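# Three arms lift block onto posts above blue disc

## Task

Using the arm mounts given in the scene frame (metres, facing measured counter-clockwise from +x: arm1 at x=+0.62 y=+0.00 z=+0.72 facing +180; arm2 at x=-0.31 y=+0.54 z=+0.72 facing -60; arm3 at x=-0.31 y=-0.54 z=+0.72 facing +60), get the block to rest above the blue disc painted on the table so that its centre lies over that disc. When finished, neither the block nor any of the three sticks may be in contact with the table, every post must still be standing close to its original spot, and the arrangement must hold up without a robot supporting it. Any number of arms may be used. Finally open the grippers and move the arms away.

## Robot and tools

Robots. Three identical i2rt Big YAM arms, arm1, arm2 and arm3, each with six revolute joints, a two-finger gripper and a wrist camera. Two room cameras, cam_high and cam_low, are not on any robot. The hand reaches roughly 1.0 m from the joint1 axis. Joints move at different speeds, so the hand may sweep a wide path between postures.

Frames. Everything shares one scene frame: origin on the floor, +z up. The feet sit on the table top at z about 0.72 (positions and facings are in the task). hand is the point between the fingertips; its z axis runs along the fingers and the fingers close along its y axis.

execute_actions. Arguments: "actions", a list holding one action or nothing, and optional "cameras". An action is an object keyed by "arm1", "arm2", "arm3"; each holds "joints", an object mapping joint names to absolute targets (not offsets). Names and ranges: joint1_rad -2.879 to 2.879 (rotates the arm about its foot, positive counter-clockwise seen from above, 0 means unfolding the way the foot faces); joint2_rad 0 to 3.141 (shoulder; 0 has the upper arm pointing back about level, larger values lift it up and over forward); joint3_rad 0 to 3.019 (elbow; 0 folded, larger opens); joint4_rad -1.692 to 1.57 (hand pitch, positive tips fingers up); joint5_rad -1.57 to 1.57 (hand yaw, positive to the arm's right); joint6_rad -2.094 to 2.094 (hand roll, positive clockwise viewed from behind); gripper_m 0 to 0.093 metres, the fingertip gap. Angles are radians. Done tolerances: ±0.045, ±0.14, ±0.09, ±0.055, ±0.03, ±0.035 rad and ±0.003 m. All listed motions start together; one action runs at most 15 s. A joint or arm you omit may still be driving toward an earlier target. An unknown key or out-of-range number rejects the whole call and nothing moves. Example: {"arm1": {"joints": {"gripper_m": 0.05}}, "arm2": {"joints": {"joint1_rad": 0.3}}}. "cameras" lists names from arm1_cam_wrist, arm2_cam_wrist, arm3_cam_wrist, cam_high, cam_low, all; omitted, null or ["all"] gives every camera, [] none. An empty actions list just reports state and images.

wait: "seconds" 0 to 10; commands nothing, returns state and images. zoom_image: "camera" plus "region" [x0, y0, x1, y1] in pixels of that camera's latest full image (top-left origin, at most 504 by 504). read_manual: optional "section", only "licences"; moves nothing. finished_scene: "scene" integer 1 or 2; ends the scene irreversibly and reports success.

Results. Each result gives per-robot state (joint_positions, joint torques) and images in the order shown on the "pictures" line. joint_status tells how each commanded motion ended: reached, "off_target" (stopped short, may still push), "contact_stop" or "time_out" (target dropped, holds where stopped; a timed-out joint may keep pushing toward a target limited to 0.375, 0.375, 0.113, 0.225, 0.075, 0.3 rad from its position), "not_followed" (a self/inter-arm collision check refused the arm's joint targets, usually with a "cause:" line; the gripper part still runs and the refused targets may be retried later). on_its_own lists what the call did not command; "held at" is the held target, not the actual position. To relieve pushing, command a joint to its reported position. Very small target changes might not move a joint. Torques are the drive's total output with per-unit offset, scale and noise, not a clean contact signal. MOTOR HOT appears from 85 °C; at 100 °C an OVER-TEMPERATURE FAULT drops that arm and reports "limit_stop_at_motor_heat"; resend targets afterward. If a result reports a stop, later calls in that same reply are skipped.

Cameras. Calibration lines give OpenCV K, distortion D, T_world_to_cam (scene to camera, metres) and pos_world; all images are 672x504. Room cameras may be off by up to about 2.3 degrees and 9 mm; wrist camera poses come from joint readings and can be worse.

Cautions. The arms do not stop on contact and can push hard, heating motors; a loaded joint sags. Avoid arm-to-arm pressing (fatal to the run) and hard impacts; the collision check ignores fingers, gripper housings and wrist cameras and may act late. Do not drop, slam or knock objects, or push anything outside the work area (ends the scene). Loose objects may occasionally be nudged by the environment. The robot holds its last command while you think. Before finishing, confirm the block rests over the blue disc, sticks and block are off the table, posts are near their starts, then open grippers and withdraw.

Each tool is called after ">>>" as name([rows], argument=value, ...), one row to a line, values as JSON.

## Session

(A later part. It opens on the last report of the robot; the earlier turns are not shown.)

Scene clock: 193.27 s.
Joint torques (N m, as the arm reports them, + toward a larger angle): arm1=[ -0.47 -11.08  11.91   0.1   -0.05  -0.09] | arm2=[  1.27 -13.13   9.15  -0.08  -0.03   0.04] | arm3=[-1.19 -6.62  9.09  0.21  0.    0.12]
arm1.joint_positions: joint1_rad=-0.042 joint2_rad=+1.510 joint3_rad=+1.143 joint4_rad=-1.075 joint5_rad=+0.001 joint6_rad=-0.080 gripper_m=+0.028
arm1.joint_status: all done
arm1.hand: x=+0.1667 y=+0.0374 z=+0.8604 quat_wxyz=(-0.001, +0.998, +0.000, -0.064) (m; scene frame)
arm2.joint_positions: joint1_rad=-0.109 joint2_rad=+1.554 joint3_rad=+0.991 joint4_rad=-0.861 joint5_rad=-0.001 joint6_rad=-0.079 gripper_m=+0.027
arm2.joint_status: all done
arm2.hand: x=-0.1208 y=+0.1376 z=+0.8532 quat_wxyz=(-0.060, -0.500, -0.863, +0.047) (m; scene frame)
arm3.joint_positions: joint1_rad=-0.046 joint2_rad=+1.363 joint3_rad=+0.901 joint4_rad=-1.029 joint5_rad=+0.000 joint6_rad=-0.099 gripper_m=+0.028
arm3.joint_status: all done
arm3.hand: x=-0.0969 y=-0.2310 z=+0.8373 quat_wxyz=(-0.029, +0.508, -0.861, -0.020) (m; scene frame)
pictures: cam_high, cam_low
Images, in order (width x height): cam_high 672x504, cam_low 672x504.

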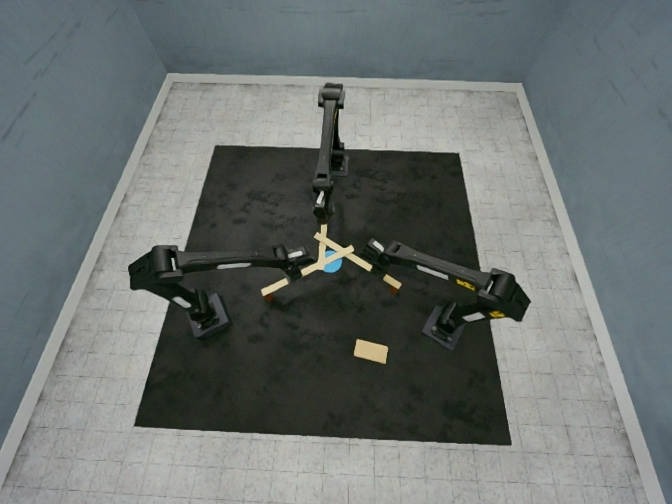

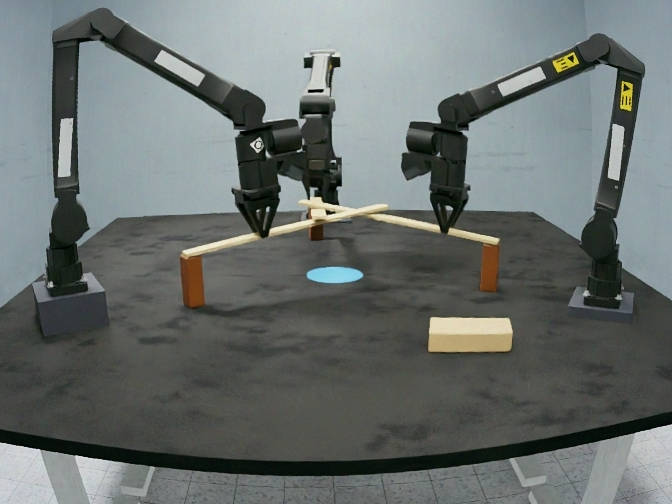

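>>> execute_actions([
  {"arm1": {"joints": {"gripper_m": 0.034}}, "arm2": {"joints": {"gripper_m": 0.034}}, "arm3": {"joints": {"gripper_m": 0.034}}},
])

>>> zoom_image(camera="cam_low", region=[290, 185, 395, 240])

>>> zoom_image(camera="cam_high", region=[250, 180, 420, 320])

Scene clock: 194.23 s.
Joint torques (N m, as the arm reports them, + toward a larger angle): arm1=[ -0.48 -11.4   11.9    0.09  -0.05  -0.09] | arm2=[  1.13 -13.03   8.98  -0.15  -0.04   0.02] | arm3=[-0.84 -6.89  9.01  0.2  -0.02  0.09]
arm1.joint_positions: joint1_rad=-0.042 joint2_rad=+1.510 joint3_rad=+1.143 joint4_rad=-1.075 joint5_rad=+0.001 joint6_rad=-0.080 gripper_m=+0.034
arm1.joint_status: all done
arm1.hand: x=+0.1667 y=+0.0374 z=+0.8604 quat_wxyz=(-0.001, +0.998, +0.000, -0.064) (m; scene frame)
arm2.joint_positions: joint1_rad=-0.109 joint2_rad=+1.554 joint3_rad=+0.991 joint4_rad=-0.861 joint5_rad=-0.001 joint6_rad=-0.079 gripper_m=+0.034
arm2.joint_status: all done
arm2.hand: x=-0.1208 y=+0.1376 z=+0.8532 quat_wxyz=(-0.060, -0.500, -0.863, +0.047) (m; scene frame)
arm3.joint_positions: joint1_rad=-0.046 joint2_rad=+1.363 joint3_rad=+0.901 joint4_rad=-1.029 joint5_rad=+0.000 joint6_rad=-0.099 gripper_m=+0.034
arm3.joint_status: all done
arm3.hand: x=-0.0969 y=-0.2310 z=+0.8373 quat_wxyz=(-0.029, +0.508, -0.861, -0.020) (m; scene frame)
pictures: arm1_cam_wrist, arm2_cam_wrist, arm3_cam_wrist, cam_high, cam_low
camera_calibration (this result's frames):
arm1_cam_wrist: T_world_to_cam=[[0.00882313, 0.999961, 0.00104496, -0.0444936], [0.877293, -0.00824225, 0.479884, -0.550647], [0.479874, -0.00331734, -0.877331, 0.797652], [0, 0, 0, 1]] pos_world=[0.100699, 0.0425994, 0.964098]
arm2_cam_wrist: T_world_to_cam=[[-0.86927, -0.493839, 0.0221797, -0.0545811], [-0.43197, 0.78065, 0.451649, -0.538371], [-0.240357, 0.383024, -0.89192, 0.802123], [0, 0, 0, 1]] pos_world=[-0.0872102, 0.0860929, 0.959795]
arm3_cam_wrist: T_world_to_cam=[[0.866378, -0.499389, 0.00028994, -0.027051], [-0.427985, -0.742201, 0.515719, -0.641905], [-0.257329, -0.446931, -0.856758, 0.714135], [0, 0, 0, 1]] pos_world=[-0.0675217, -0.170762, 0.942891]
Images, in order (width x height): arm1_cam_wrist 672x504, arm2_cam_wrist 672x504, arm3_cam_wrist 672x504, cam_high 672x504, cam_low 672x504.

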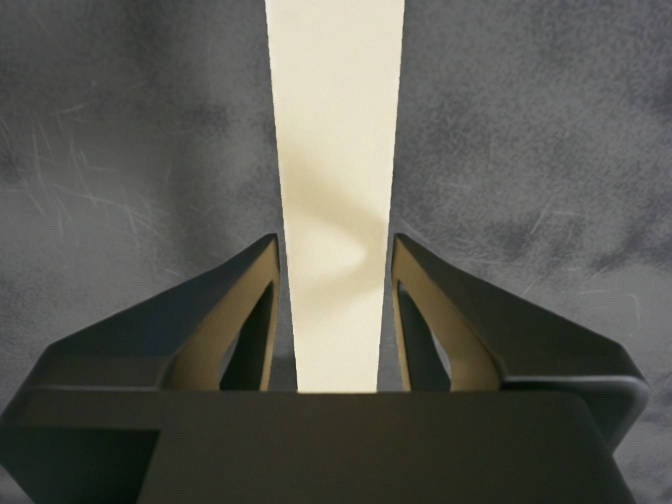

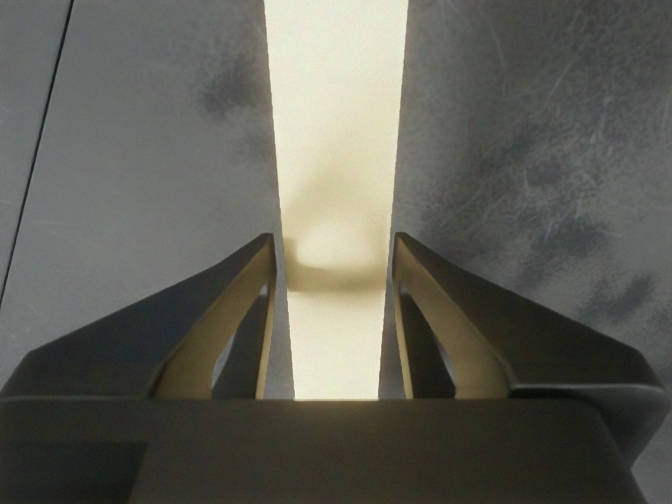

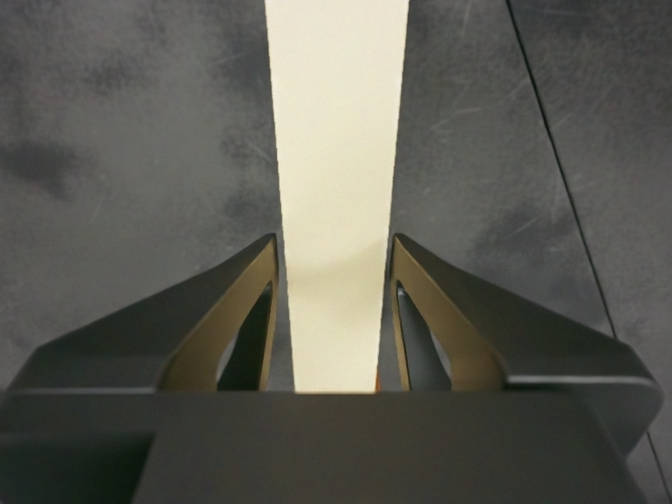

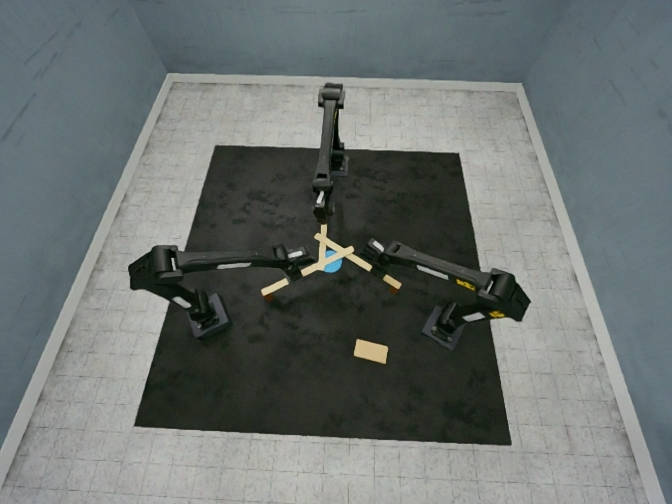

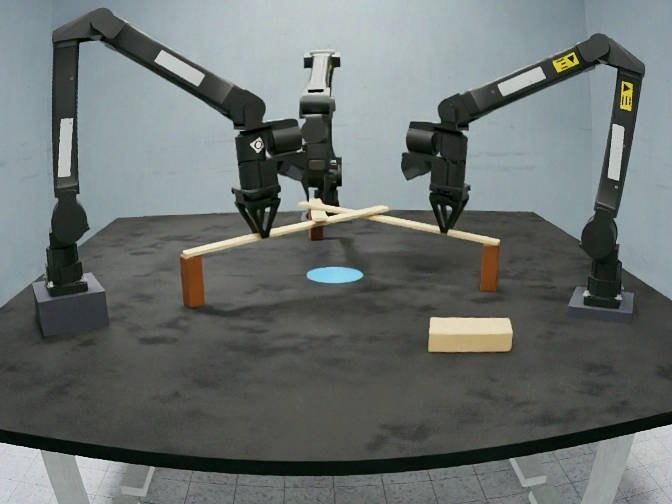

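Region (290, 185, 395, 240) of cam_low's 672x504 image, scaled by 4.800, with more detail than that image has; it fills the top 264 rows of this view, and the rest is white.

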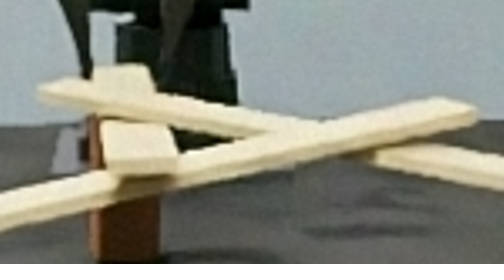

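Region (250, 180, 420, 320) of cam_high's 672x504 image, scaled by 2.965, with more detail than that image has; it fills the top 415 rows of this view, and the rest is white.

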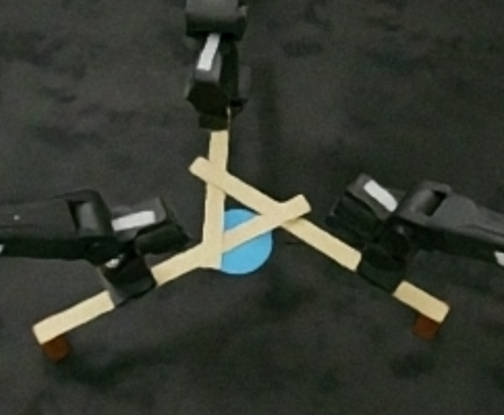

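>>> execute_actions([
  {"arm1": {"joints": {"gripper_m": 0.06, "joint2_rad": 1.1}}, "arm2": {"joints": {"gripper_m": 0.06, "joint2_rad": 1.15}}, "arm3": {"joints": {"gripper_m": 0.092, "joint2_rad": 1.15}}},
], cameras=["cam_low", "cam_high"])

>>> zoom_image(camera="cam_high", region=[250, 180, 420, 320])

Scene clock: 200.70 s.
Joint torques (N m, as the arm reports them, + toward a larger angle): arm1=[-0.49 -6.67 13.53  0.85 -0.04 -0.09] | arm2=[ 1.22 -8.26 11.21  0.47 -0.02  0.03] | arm3=[-1.09 -4.55 10.01  0.65 -0.01  0.12]
arm1.joint_positions: joint1_rad=-0.042 joint2_rad=+1.091 joint3_rad=+1.143 joint4_rad=-1.075 joint5_rad=+0.001 joint6_rad=-0.080 gripper_m=+0.060
arm1.joint_status: all done
arm1.hand: x=+0.2045 y=+0.0359 z=+1.0362 quat_wxyz=(-0.018, +0.963, -0.001, -0.270) (m; scene frame)
arm2.joint_positions: joint1_rad=-0.109 joint2_rad=+1.142 joint3_rad=+0.991 joint4_rad=-0.861 joint5_rad=-0.001 joint6_rad=-0.079 gripper_m=+0.060
arm2.joint_status: all done
arm2.hand: x=-0.1232 y=+0.1466 z=+1.0274 quat_wxyz=(-0.227, -0.480, -0.832, +0.162) (m; scene frame)
arm3.joint_positions: joint1_rad=-0.046 joint2_rad=+1.139 joint3_rad=+0.901 joint4_rad=-1.030 joint5_rad=+0.000 joint6_rad=-0.099 gripper_m=+0.092
arm3.joint_status: all done
arm3.hand: x=-0.0969 y=-0.2325 z=+0.9157 quat_wxyz=(-0.130, +0.502, -0.853, -0.066) (m; scene frame)
pictures: cam_high, cam_low
Images, in order (width x height): cam_high 672x504, cam_low 672x504.

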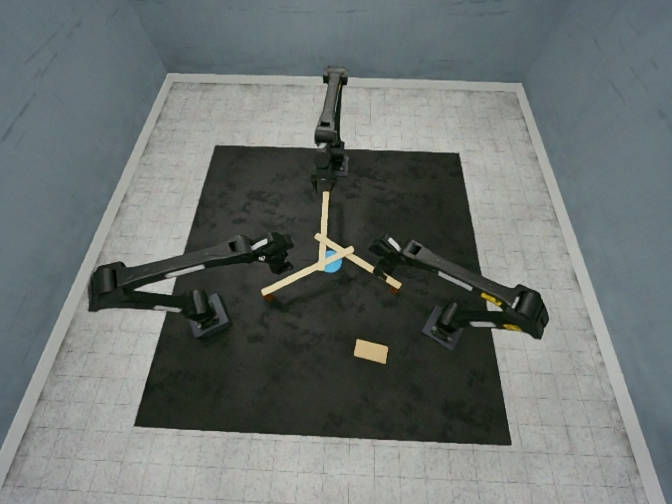

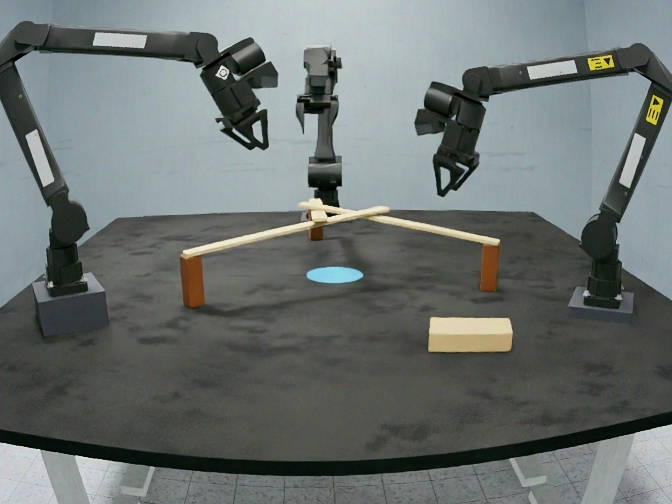

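Region (250, 180, 420, 320) of cam_high's 672x504 image, scaled by 2.965, with more detail than that image has; it fills the top 415 rows of this view, and the rest is white.

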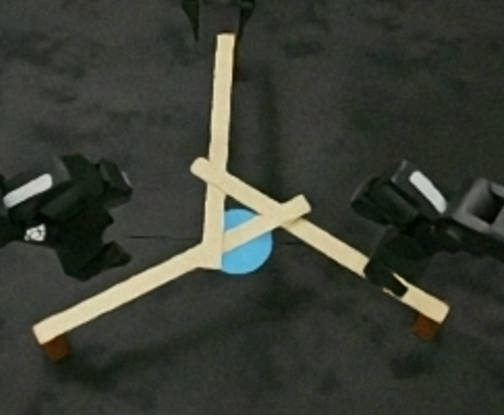

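>>> execute_actions([
  {"arm1": {"joints": {"joint1_rad": 0.03, "joint2_rad": 0.75, "joint3_rad": 0.85, "joint4_rad": -0.62, "joint6_rad": 0.0}}, "arm2": {"joints": {"joint1_rad": -0.03, "joint2_rad": 0.75, "joint3_rad": 0.85, "joint4_rad": -0.66, "joint6_rad": 0.0}}, "arm3": {"joints": {"joint1_rad": 0.890, "joint3_rad": 0.757, "joint4_rad": -0.792, "joint6_rad": 0.541}}},
])

Scene clock: 203.50 s.
Joint torques (N m, as the arm reports them, + toward a larger angle): arm1=[ 0.77 -1.91 11.18  2.79 -0.04  0.09] | arm2=[ 1.69 -2.78 11.97  2.05  0.    0.04] | arm3=[-0.29 -4.39  7.99  1.4   0.05  0.12]
arm1.joint_positions: joint1_rad=+0.025 joint2_rad=+0.739 joint3_rad=+0.864 joint4_rad=-0.642 joint5_rad=+0.001 joint6_rad=-0.010 gripper_m=+0.060
arm1.joint_status: all done
arm1.hand: x=+0.2396 y=+0.0083 z=+1.0906 quat_wxyz=(-0.002, +0.864, -0.003, -0.503) (m; scene frame)
arm2.joint_positions: joint1_rad=-0.028 joint2_rad=+0.745 joint3_rad=+0.839 joint4_rad=-0.677 joint5_rad=-0.001 joint6_rad=-0.009 gripper_m=+0.060
arm2.joint_status: all done
arm2.hand: x=-0.1207 y=+0.2148 z=+1.1275 quat_wxyz=(-0.409, -0.434, -0.765, +0.244) (m; scene frame)
arm3.joint_positions: joint1_rad=+0.890 joint2_rad=+1.143 joint3_rad=+0.751 joint4_rad=-0.803 joint5_rad=+0.000 joint6_rad=+0.526 gripper_m=+0.092
arm3.joint_status: all done
arm3.hand: x=-0.4278 y=-0.1868 z=+0.8711 quat_wxyz=(-0.058, +0.622, -0.760, -0.179) (m; scene frame)
pictures: arm1_cam_wrist, arm2_cam_wrist, arm3_cam_wrist, cam_high, cam_low
camera_calibration (this result's frames):
arm1_cam_wrist: T_world_to_cam=[[0.012701, 0.999884, -0.00837172, -0.00692803], [0.910969, -0.0150228, -0.412202, 0.239504], [-0.41228, -0.00239101, -0.911054, 1.21512], [0, 0, 0, 1]] pos_world=[0.282875, 0.0134306, 1.2057]
arm2_cam_wrist: T_world_to_cam=[[-0.864888, -0.501707, 0.0160857, -0.0133503], [-0.472133, 0.802186, -0.365498, 0.18939], [0.17047, -0.32371, -0.930673, 1.26234], [0, 0, 0, 1]] pos_world=[-0.13732, 0.250009, 1.24426]
arm3_cam_wrist: T_world_to_cam=[[0.963391, -0.179206, -0.199406, 0.556976], [-0.118746, -0.952062, 0.281918, -0.47146], [-0.240368, -0.247918, -0.938488, 0.793298], [0, 0, 0, 1]] pos_world=[-0.401887, -0.152372, 0.988478]
Images, in order (width x height): arm1_cam_wrist 672x504, arm2_cam_wrist 672x504, arm3_cam_wrist 672x504, cam_high 672x504, cam_low 672x504.

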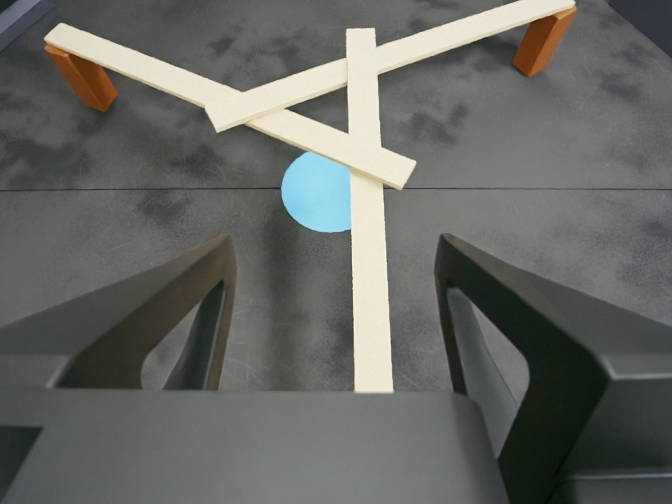

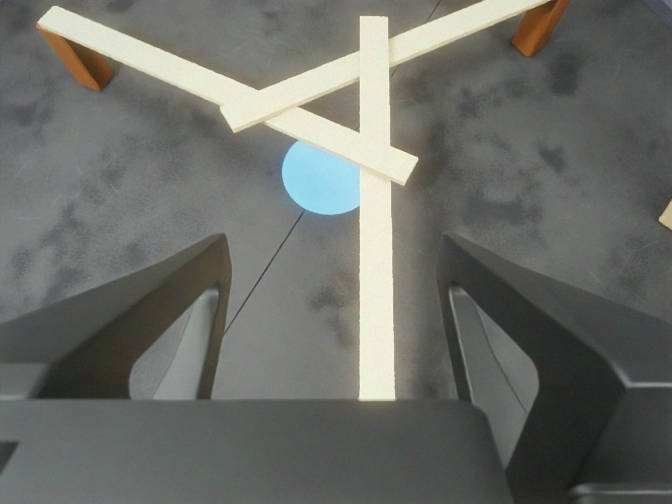

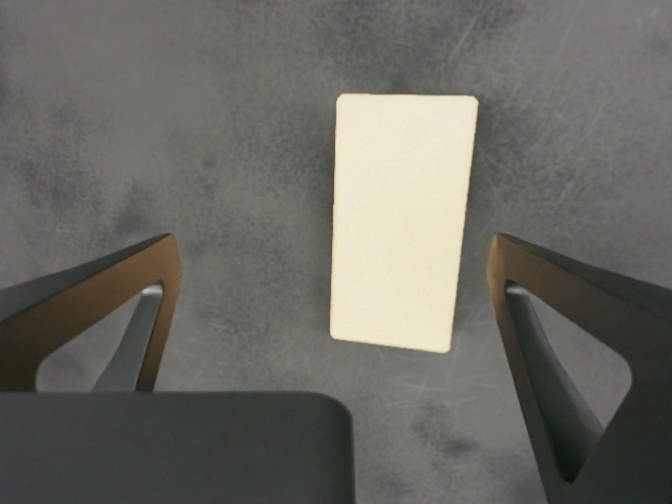

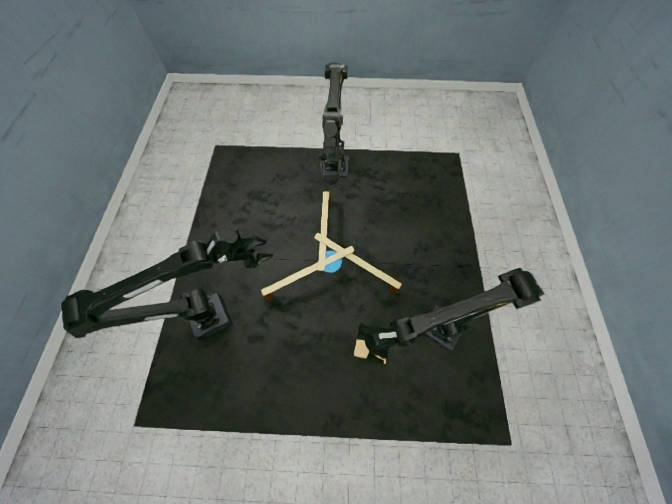

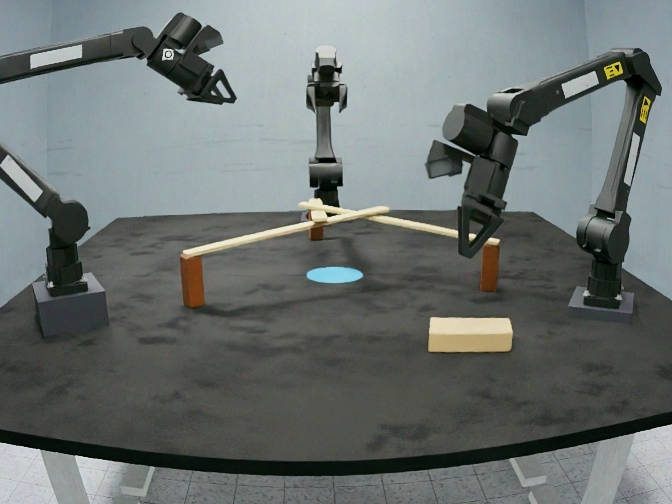

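>>> execute_actions([
  {"arm3": {"joints": {"joint2_rad": 1.508}}},
], cameras=["arm3_cam_wrist", "cam_low"])

Scene clock: 204.93 s.
Joint torques (N m, as the arm reports them, + toward a larger angle): arm1=[ 0.71 -1.96 11.19  2.78 -0.03  0.09] | arm2=[ 1.96 -3.11 11.79  2.21 -0.04  0.03] | arm3=[-0.5  -8.77  5.96  0.81  0.05  0.15]
arm1.joint_positions: joint1_rad=+0.025 joint2_rad=+0.739 joint3_rad=+0.864 joint4_rad=-0.642 joint5_rad=+0.001 joint6_rad=-0.010 gripper_m=+0.060
arm1.joint_status: not commanded
arm1.hand: x=+0.2396 y=+0.0083 z=+1.0906 quat_wxyz=(-0.002, +0.864, -0.003, -0.503) (m; scene frame)
arm2.joint_positions: joint1_rad=-0.028 joint2_rad=+0.745 joint3_rad=+0.839 joint4_rad=-0.677 joint5_rad=-0.001 joint6_rad=-0.009 gripper_m=+0.060
arm2.joint_status: not commanded
arm2.hand: x=-0.1207 y=+0.2148 z=+1.1275 quat_wxyz=(-0.409, -0.434, -0.765, +0.244) (m; scene frame)
arm3.joint_positions: joint1_rad=+0.890 joint2_rad=+1.513 joint3_rad=+0.751 joint4_rad=-0.801 joint5_rad=+0.000 joint6_rad=+0.527 gripper_m=+0.092
arm3.joint_status: all done
arm3.hand: x=-0.4221 y=-0.2096 z=+0.7453 quat_wxyz=(+0.006, +0.635, -0.773, -0.008) (m; scene frame)
pictures: arm3_cam_wrist, cam_low
camera_calibration (this result's frames):
arm3_cam_wrist: T_world_to_cam=[[0.977342, -0.211258, -0.0131581, 0.38266], [-0.165695, -0.802273, 0.573501, -0.662769], [-0.131713, -0.558326, -0.819099, 0.562864], [0, 0, 0, 1]] pos_world=[-0.409671, -0.13662, 0.846175]
Images, in order (width x height): arm3_cam_wrist 672x504, cam_low 672x504.

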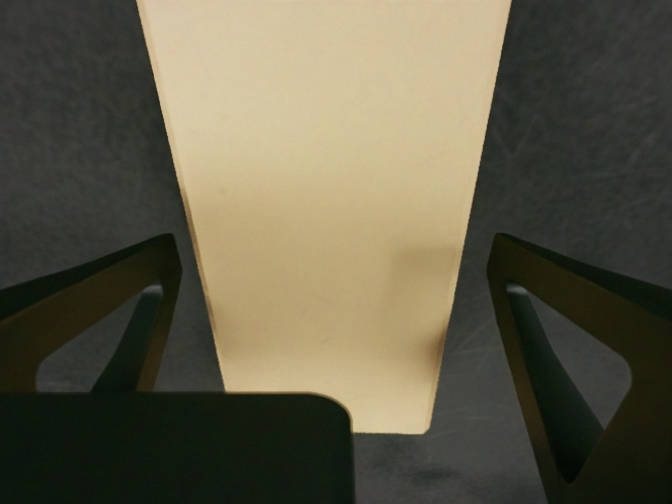

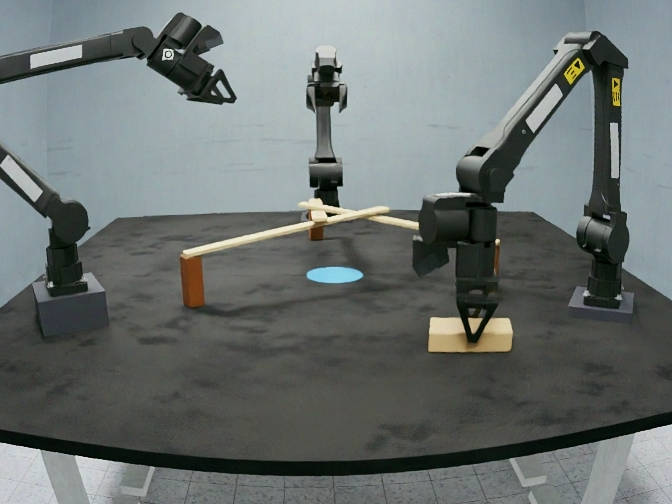

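>>> execute_actions([
  {"arm3": {"joints": {"gripper_m": 0.0}}},
], cameras=["arm3_cam_wrist"])

Scene clock: 205.77 s.
Joint torques (N m, as the arm reports them, + toward a larger angle): arm1=[ 0.72 -1.99 11.18  2.78 -0.03  0.09] | arm2=[ 1.29 -2.42 11.9   2.2  -0.04  0.04] | arm3=[-0.3  -8.83  5.96  0.75  0.07  0.13]
arm1.joint_positions: joint1_rad=+0.025 joint2_rad=+0.739 joint3_rad=+0.864 joint4_rad=-0.642 joint5_rad=+0.001 joint6_rad=-0.010 gripper_m=+0.060
arm1.joint_status: not commanded
arm1.hand: x=+0.2396 y=+0.0083 z=+1.0906 quat_wxyz=(-0.002, +0.864, -0.003, -0.503) (m; scene frame)
arm2.joint_positions: joint1_rad=-0.028 joint2_rad=+0.745 joint3_rad=+0.839 joint4_rad=-0.677 joint5_rad=-0.001 joint6_rad=-0.009 gripper_m=+0.060
arm2.joint_status: not commanded
arm2.hand: x=-0.1207 y=+0.2148 z=+1.1275 quat_wxyz=(-0.409, -0.434, -0.765, +0.244) (m; scene frame)
arm3.joint_positions: joint1_rad=+0.890 joint2_rad=+1.513 joint3_rad=+0.751 joint4_rad=-0.799 joint5_rad=+0.000 joint6_rad=+0.529 gripper_m=+0.070
arm3.joint_status: gripper_m off_target (ended at +0.070, target +0.000)
arm3.hand: x=-0.4223 y=-0.2092 z=+0.7453 quat_wxyz=(+0.005, +0.634, -0.773, -0.009) (m; scene frame)
pictures: arm3_cam_wrist
camera_calibration (this result's frames):
arm3_cam_wrist: T_world_to_cam=[[0.976922, -0.213127, -0.0141504, 0.383075], [-0.166888, -0.802964, 0.572187, -0.66211], [-0.133311, -0.55662, -0.820001, 0.56345], [0, 0, 0, 1]] pos_world=[-0.409618, -0.136379, 0.846301]
Images, in order (width x height): arm3_cam_wrist 672x504.

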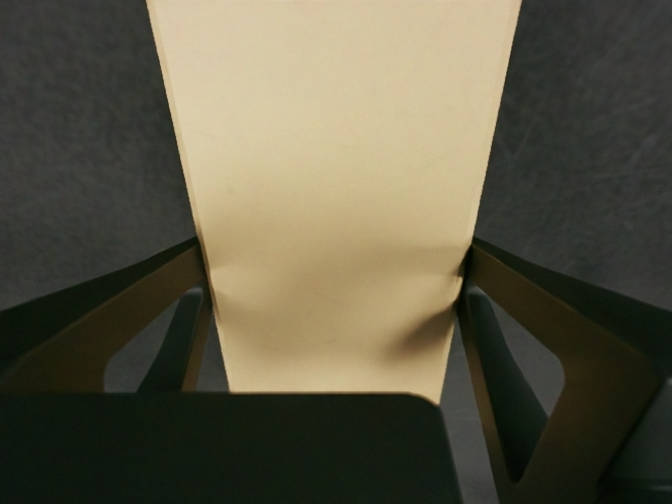

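>>> execute_actions([
  {"arm3": {"joints": {"joint2_rad": 1.35, "joint3_rad": 1.49, "joint4_rad": -1.418}}},
], cameras=["cam_low"])

>>> execute_actions([
  {"arm3": {"joints": {"joint1_rad": 0.040, "joint2_rad": 1.79, "joint3_rad": 1.885, "joint6_rad": -0.022}}},
])

Scene clock: 209.10 s.
Joint torques (N m, as the arm reports them, + toward a larger angle): arm1=[ 0.74 -1.94 11.2   2.78 -0.04  0.09] | arm2=[ 1.4  -3.06 11.84  2.12 -0.02  0.09] | arm3=[ -0.36 -10.93  13.21   0.46   0.08   0.11]
arm1.joint_positions: joint1_rad=+0.025 joint2_rad=+0.739 joint3_rad=+0.864 joint4_rad=-0.642 joint5_rad=+0.001 joint6_rad=-0.010 gripper_m=+0.060
arm1.joint_status: not commanded
arm1.hand: x=+0.2396 y=+0.0083 z=+1.0906 quat_wxyz=(-0.002, +0.864, -0.003, -0.503) (m; scene frame)
arm2.joint_positions: joint1_rad=-0.028 joint2_rad=+0.745 joint3_rad=+0.839 joint4_rad=-0.677 joint5_rad=-0.001 joint6_rad=-0.009 gripper_m=+0.060
arm2.joint_status: not commanded
arm2.hand: x=-0.1207 y=+0.2148 z=+1.1275 quat_wxyz=(-0.409, -0.434, -0.765, +0.244) (m; scene frame)
arm3.joint_positions: joint1_rad=+0.890 joint2_rad=+1.375 joint3_rad=+1.421 joint4_rad=-1.414 joint5_rad=+0.000 joint6_rad=+0.529 gripper_m=+0.070
arm3.joint_status: all done
arm3.hand: x=-0.4500 y=-0.1145 z=+1.0344 quat_wxyz=(-0.028, +0.630, -0.770, -0.099) (m; scene frame)
pictures: cam_low
Images, in order (width x height): cam_low 672x504.

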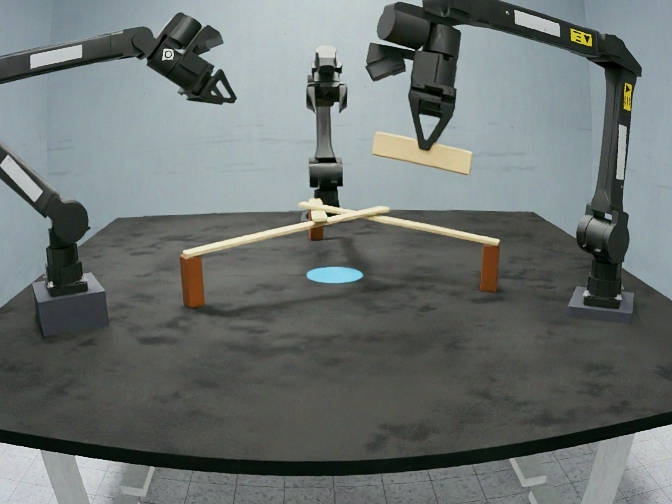

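Scene clock: 210.97 s.
Joint torques (N m, as the arm reports them, + toward a larger angle): arm1=[ 0.71 -1.93 11.19  2.79 -0.03  0.09] | arm2=[ 1.75 -3.32 11.94  2.19 -0.03  0.04] | arm3=[ -0.8  -20.24  13.22   0.43  -0.02  -0.16]
arm1.joint_positions: joint1_rad=+0.025 joint2_rad=+0.739 joint3_rad=+0.864 joint4_rad=-0.642 joint5_rad=+0.001 joint6_rad=-0.010 gripper_m=+0.060
arm1.joint_status: not commanded
arm1.hand: x=+0.2396 y=+0.0083 z=+1.0906 quat_wxyz=(-0.002, +0.864, -0.003, -0.503) (m; scene frame)
arm2.joint_positions: joint1_rad=-0.028 joint2_rad=+0.745 joint3_rad=+0.839 joint4_rad=-0.677 joint5_rad=-0.001 joint6_rad=-0.009 gripper_m=+0.060
arm2.joint_status: not commanded
arm2.hand: x=-0.1207 y=+0.2148 z=+1.1275 quat_wxyz=(-0.409, -0.434, -0.765, +0.244) (m; scene frame)
arm3.joint_positions: joint1_rad=+0.047 joint2_rad=+1.849 joint3_rad=+1.812 joint4_rad=-1.416 joint5_rad=+0.001 joint6_rad=-0.008 gripper_m=+0.070
arm3.joint_status: all done
arm3.hand: x=-0.0119 y=-0.0117 z=+0.9532 quat_wxyz=(-0.044, +0.508, -0.860, -0.032) (m; scene frame)
pictures: arm1_cam_wrist, arm2_cam_wrist, arm3_cam_wrist, cam_high, cam_low
camera_calibration (this result's frames):
arm1_cam_wrist: T_world_to_cam=[[0.012701, 0.999884, -0.00837172, -0.00692803], [0.910969, -0.0150228, -0.412202, 0.239504], [-0.41228, -0.00239101, -0.911054, 1.21512], [0, 0, 0, 1]] pos_world=[0.282875, 0.0134306, 1.2057]
arm2_cam_wrist: T_world_to_cam=[[-0.864888, -0.501707, 0.0160857, -0.0133503], [-0.472133, 0.802186, -0.365498, 0.18939], [0.17047, -0.32371, -0.930673, 1.26234], [0, 0, 0, 1]] pos_world=[-0.13732, 0.250009, 1.24426]
arm3_cam_wrist: T_world_to_cam=[[0.867293, -0.497749, -0.00703278, 0.01575], [-0.432983, -0.761263, 0.482706, -0.471382], [-0.24562, -0.415602, -0.875754, 0.951934], [0, 0, 0, 1]] pos_world=[0.0160538, 0.0446197, 1.06131]
Images, in order (width x height): arm1_cam_wrist 672x504, arm2_cam_wrist 672x504, arm3_cam_wrist 672x504, cam_high 672x504, cam_low 672x504.

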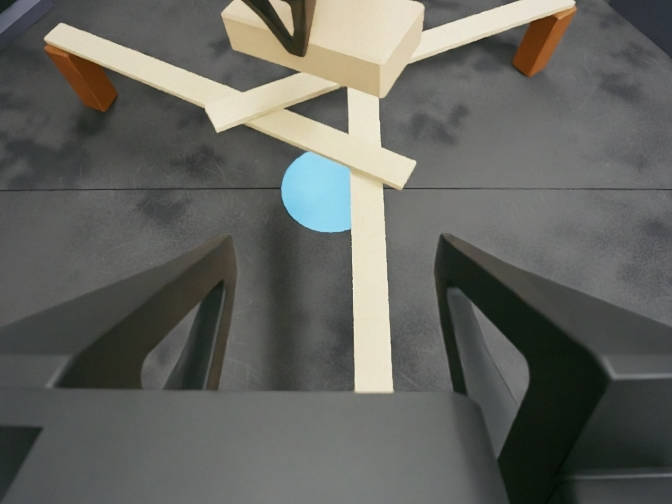

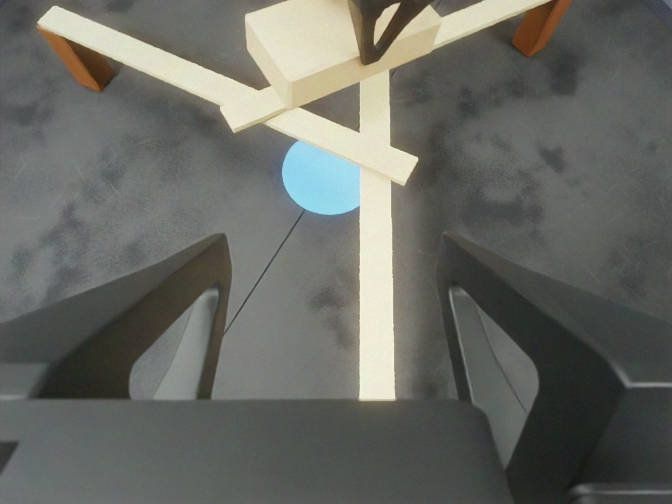

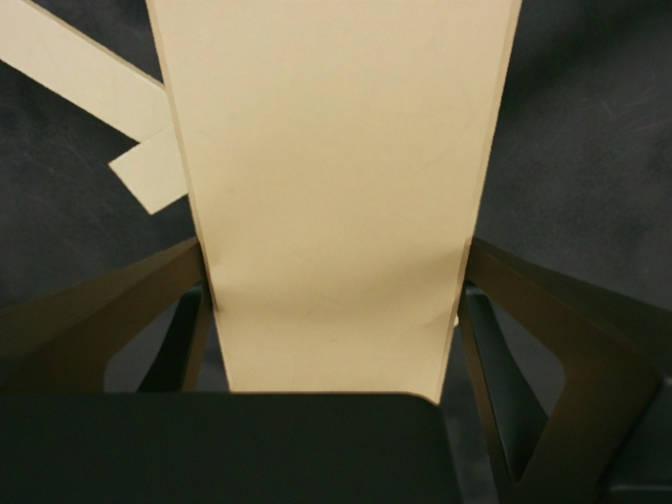

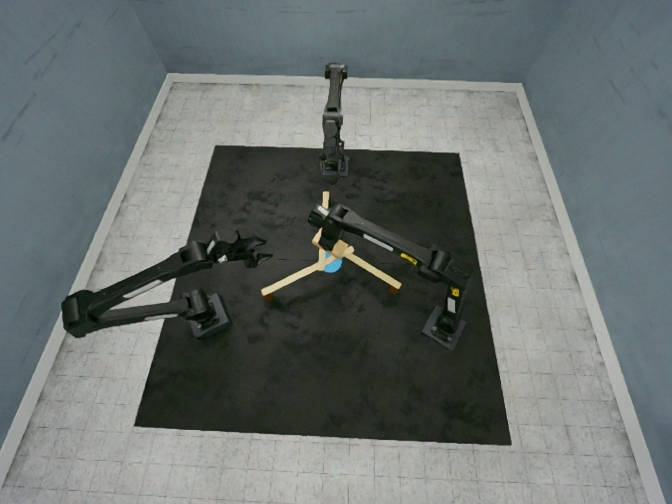

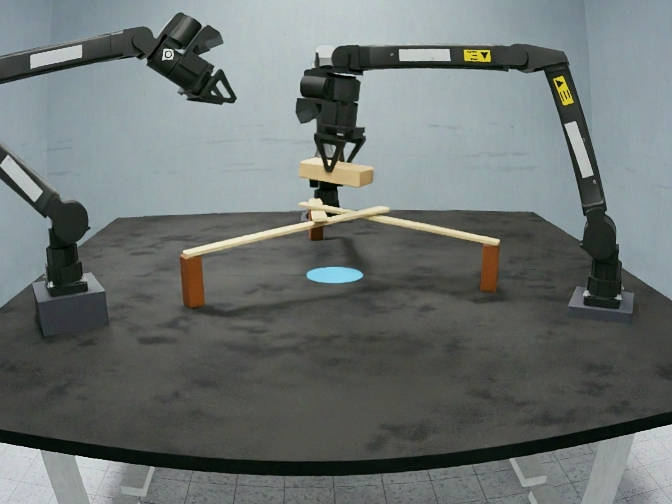

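>>> execute_actions(actions=[])

Scene clock: 211.97 s.
Joint torques (N m, as the arm reports them, + toward a larger angle): arm1=[ 0.73 -1.93 11.18  2.8  -0.04  0.09] | arm2=[ 1.65 -3.28 11.87  2.08 -0.01  0.06] | arm3=[ -1.02 -20.24  13.3    0.42  -0.04  -0.17]
arm1.joint_positions: joint1_rad=+0.025 joint2_rad=+0.739 joint3_rad=+0.864 joint4_rad=-0.642 joint5_rad=+0.001 joint6_rad=-0.010 gripper_m=+0.060
arm1.joint_status: not commanded
arm1.hand: x=+0.2396 y=+0.0083 z=+1.0906 quat_wxyz=(-0.002, +0.864, -0.003, -0.503) (m; scene frame)
arm2.joint_positions: joint1_rad=-0.028 joint2_rad=+0.745 joint3_rad=+0.839 joint4_rad=-0.677 joint5_rad=-0.001 joint6_rad=-0.009 gripper_m=+0.060
arm2.joint_status: not commanded
arm2.hand: x=-0.1207 y=+0.2148 z=+1.1275 quat_wxyz=(-0.409, -0.434, -0.765, +0.244) (m; scene frame)
arm3.joint_positions: joint1_rad=+0.047 joint2_rad=+1.849 joint3_rad=+1.812 joint4_rad=-1.416 joint5_rad=+0.001 joint6_rad=-0.008 gripper_m=+0.070
arm3.joint_status: all done
arm3.hand: x=-0.0119 y=-0.0117 z=+0.9532 quat_wxyz=(-0.044, +0.508, -0.860, -0.032) (m; scene frame)
pictures: arm1_cam_wrist, arm2_cam_wrist, arm3_cam_wrist, cam_high, cam_low
camera_calibration (this result's frames):
arm1_cam_wrist: T_world_to_cam=[[0.012701, 0.999884, -0.00837172, -0.00692803], [0.910969, -0.0150228, -0.412202, 0.239504], [-0.41228, -0.00239101, -0.911054, 1.21512], [0, 0, 0, 1]] pos_world=[0.282875, 0.0134306, 1.2057]
arm2_cam_wrist: T_world_to_cam=[[-0.864888, -0.501707, 0.0160857, -0.0133503], [-0.472133, 0.802186, -0.365498, 0.18939], [0.17047, -0.32371, -0.930673, 1.26234], [0, 0, 0, 1]] pos_world=[-0.13732, 0.250009, 1.24426]
arm3_cam_wrist: T_world_to_cam=[[0.867293, -0.497749, -0.00703278, 0.01575], [-0.432983, -0.761263, 0.482706, -0.471382], [-0.24562, -0.415602, -0.875754, 0.951934], [0, 0, 0, 1]] pos_world=[0.0160538, 0.0446197, 1.06131]
Images, in order (width x height): arm1_cam_wrist 672x504, arm2_cam_wrist 672x504, arm3_cam_wrist 672x504, cam_high 672x504, cam_low 672x504.

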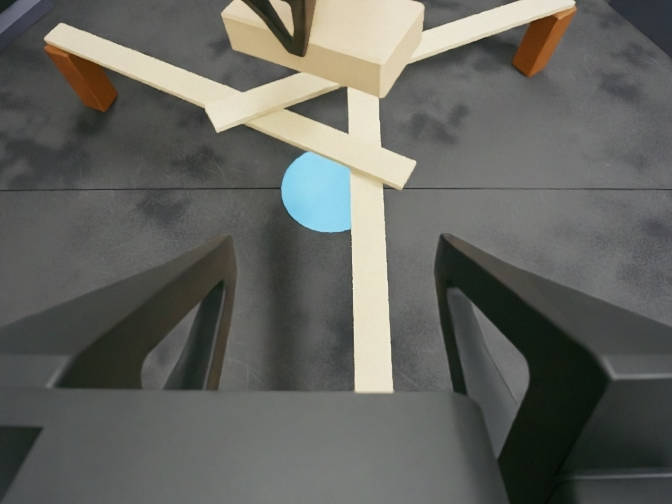

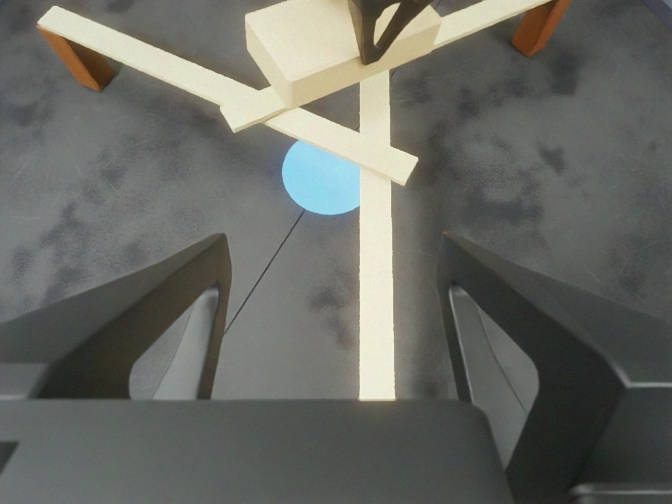

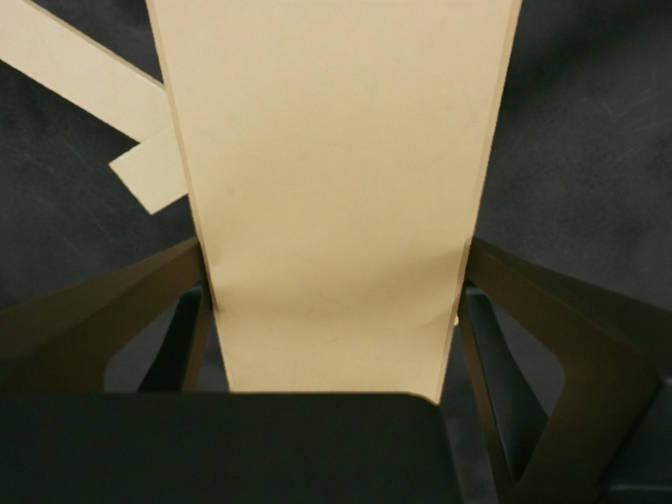

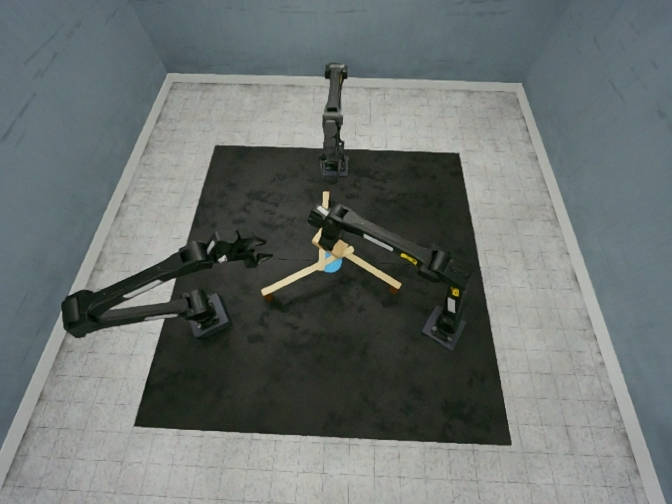

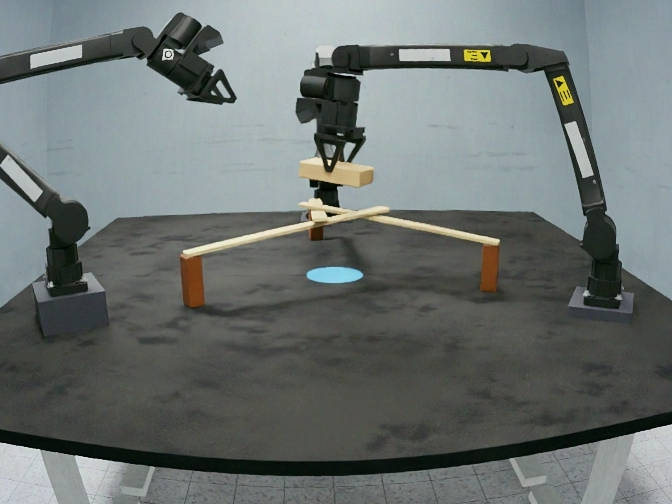

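>>> execute_actions([
  {"arm3": {"joints": {"joint1_rad": 0.030, "joint2_rad": 1.85, "joint3_rad": 1.91, "joint4_rad": -1.40}}},
])

Scene clock: 213.13 s.
Joint torques (N m, as the arm reports them, + toward a larger angle): arm1=[ 0.69 -1.95 11.19  2.79 -0.03  0.09] | arm2=[ 1.69 -2.54 11.74  2.05  0.    0.06] | arm3=[ -0.75 -15.94  13.4    1.16  -0.04  -0.17]
arm1.joint_positions: joint1_rad=+0.025 joint2_rad=+0.739 joint3_rad=+0.864 joint4_rad=-0.642 joint5_rad=+0.001 joint6_rad=-0.010 gripper_m=+0.060
arm1.joint_status: not commanded
arm1.hand: x=+0.2396 y=+0.0083 z=+1.0906 quat_wxyz=(-0.002, +0.864, -0.003, -0.503) (m; scene frame)
arm2.joint_positions: joint1_rad=-0.028 joint2_rad=+0.745 joint3_rad=+0.839 joint4_rad=-0.677 joint5_rad=-0.001 joint6_rad=-0.009 gripper_m=+0.060
arm2.joint_status: not commanded
arm2.hand: x=-0.1207 y=+0.2148 z=+1.1275 quat_wxyz=(-0.409, -0.434, -0.765, +0.244) (m; scene frame)
arm3.joint_positions: joint1_rad=+0.036 joint2_rad=+1.849 joint3_rad=+1.835 joint4_rad=-1.414 joint5_rad=+0.001 joint6_rad=-0.008 gripper_m=+0.070
arm3.joint_status: all done
arm3.hand: x=-0.0025 y=-0.0095 z=+0.9626 quat_wxyz=(-0.055, +0.503, -0.862, -0.038) (m; scene frame)
pictures: arm1_cam_wrist, arm2_cam_wrist, arm3_cam_wrist, cam_high, cam_low
camera_calibration (this result's frames):
arm1_cam_wrist: T_world_to_cam=[[0.012701, 0.999884, -0.00837172, -0.00692803], [0.910969, -0.0150228, -0.412202, 0.239504], [-0.41228, -0.00239101, -0.911054, 1.21512], [0, 0, 0, 1]] pos_world=[0.282875, 0.0134306, 1.2057]
arm2_cam_wrist: T_world_to_cam=[[-0.864888, -0.501707, 0.0160857, -0.0133503], [-0.472133, 0.802186, -0.365498, 0.18939], [0.17047, -0.32371, -0.930673, 1.26234], [0, 0, 0, 1]] pos_world=[-0.13732, 0.250009, 1.24426]
arm3_cam_wrist: T_world_to_cam=[[0.861468, -0.50776, -0.00717719, 0.00883217], [-0.447935, -0.766474, 0.460296, -0.448706], [-0.239221, -0.393315, -0.887737, 0.975145], [0, 0, 0, 1]] pos_world=[0.0246758, 0.0441029, 1.07227]
Images, in order (width x height): arm1_cam_wrist 672x504, arm2_cam_wrist 672x504, arm3_cam_wrist 672x504, cam_high 672x504, cam_low 672x504.

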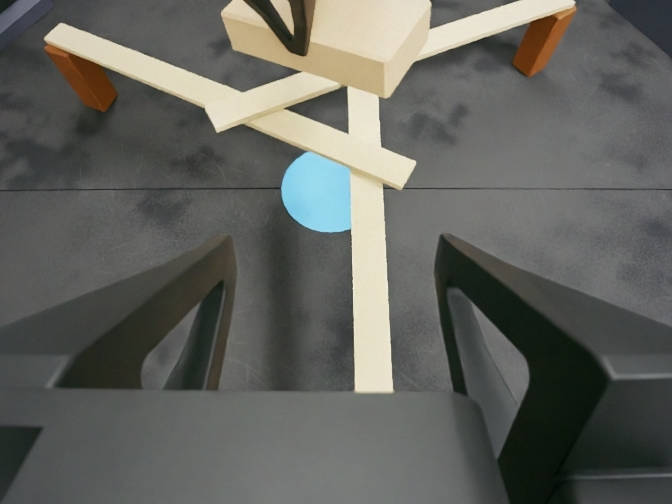

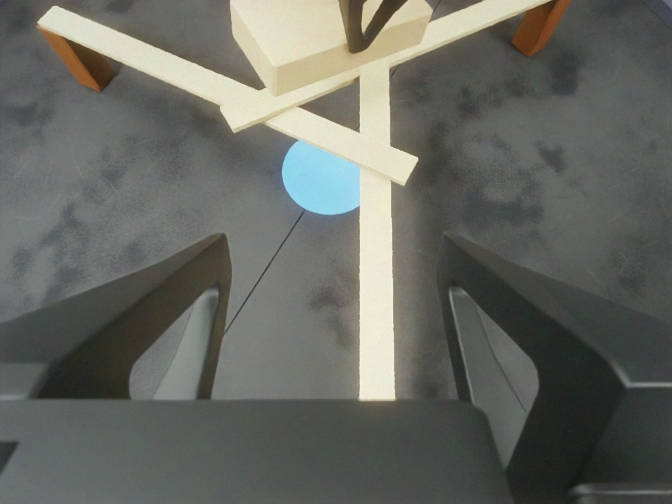

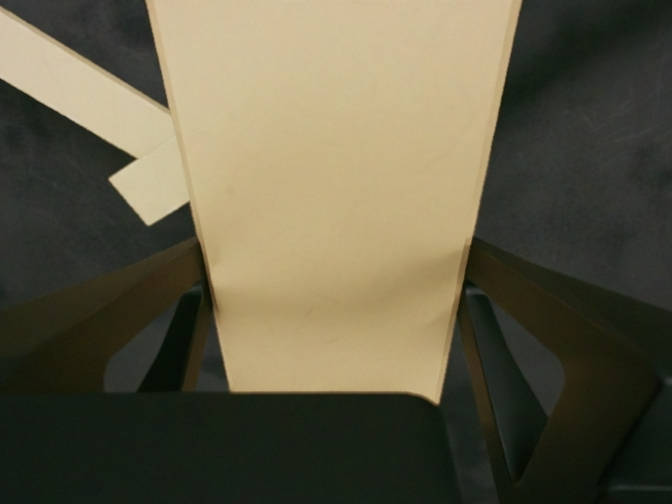

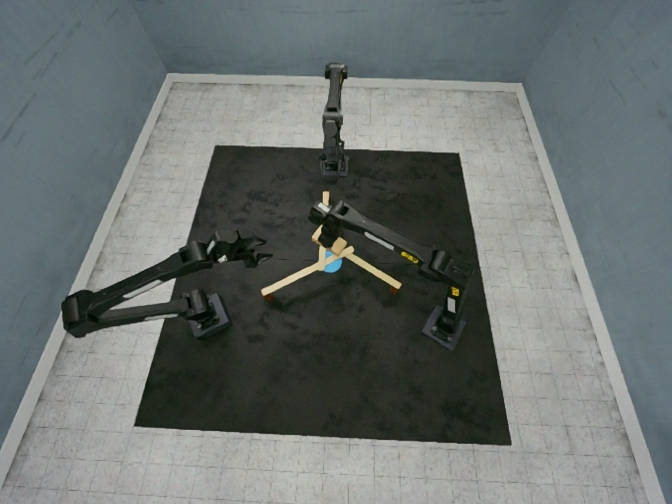

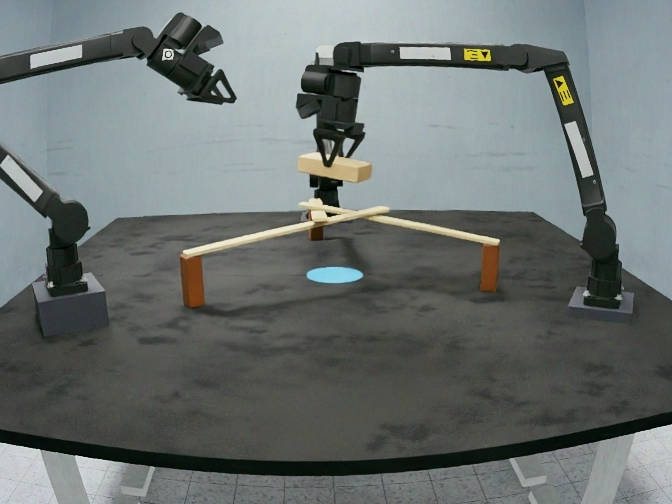

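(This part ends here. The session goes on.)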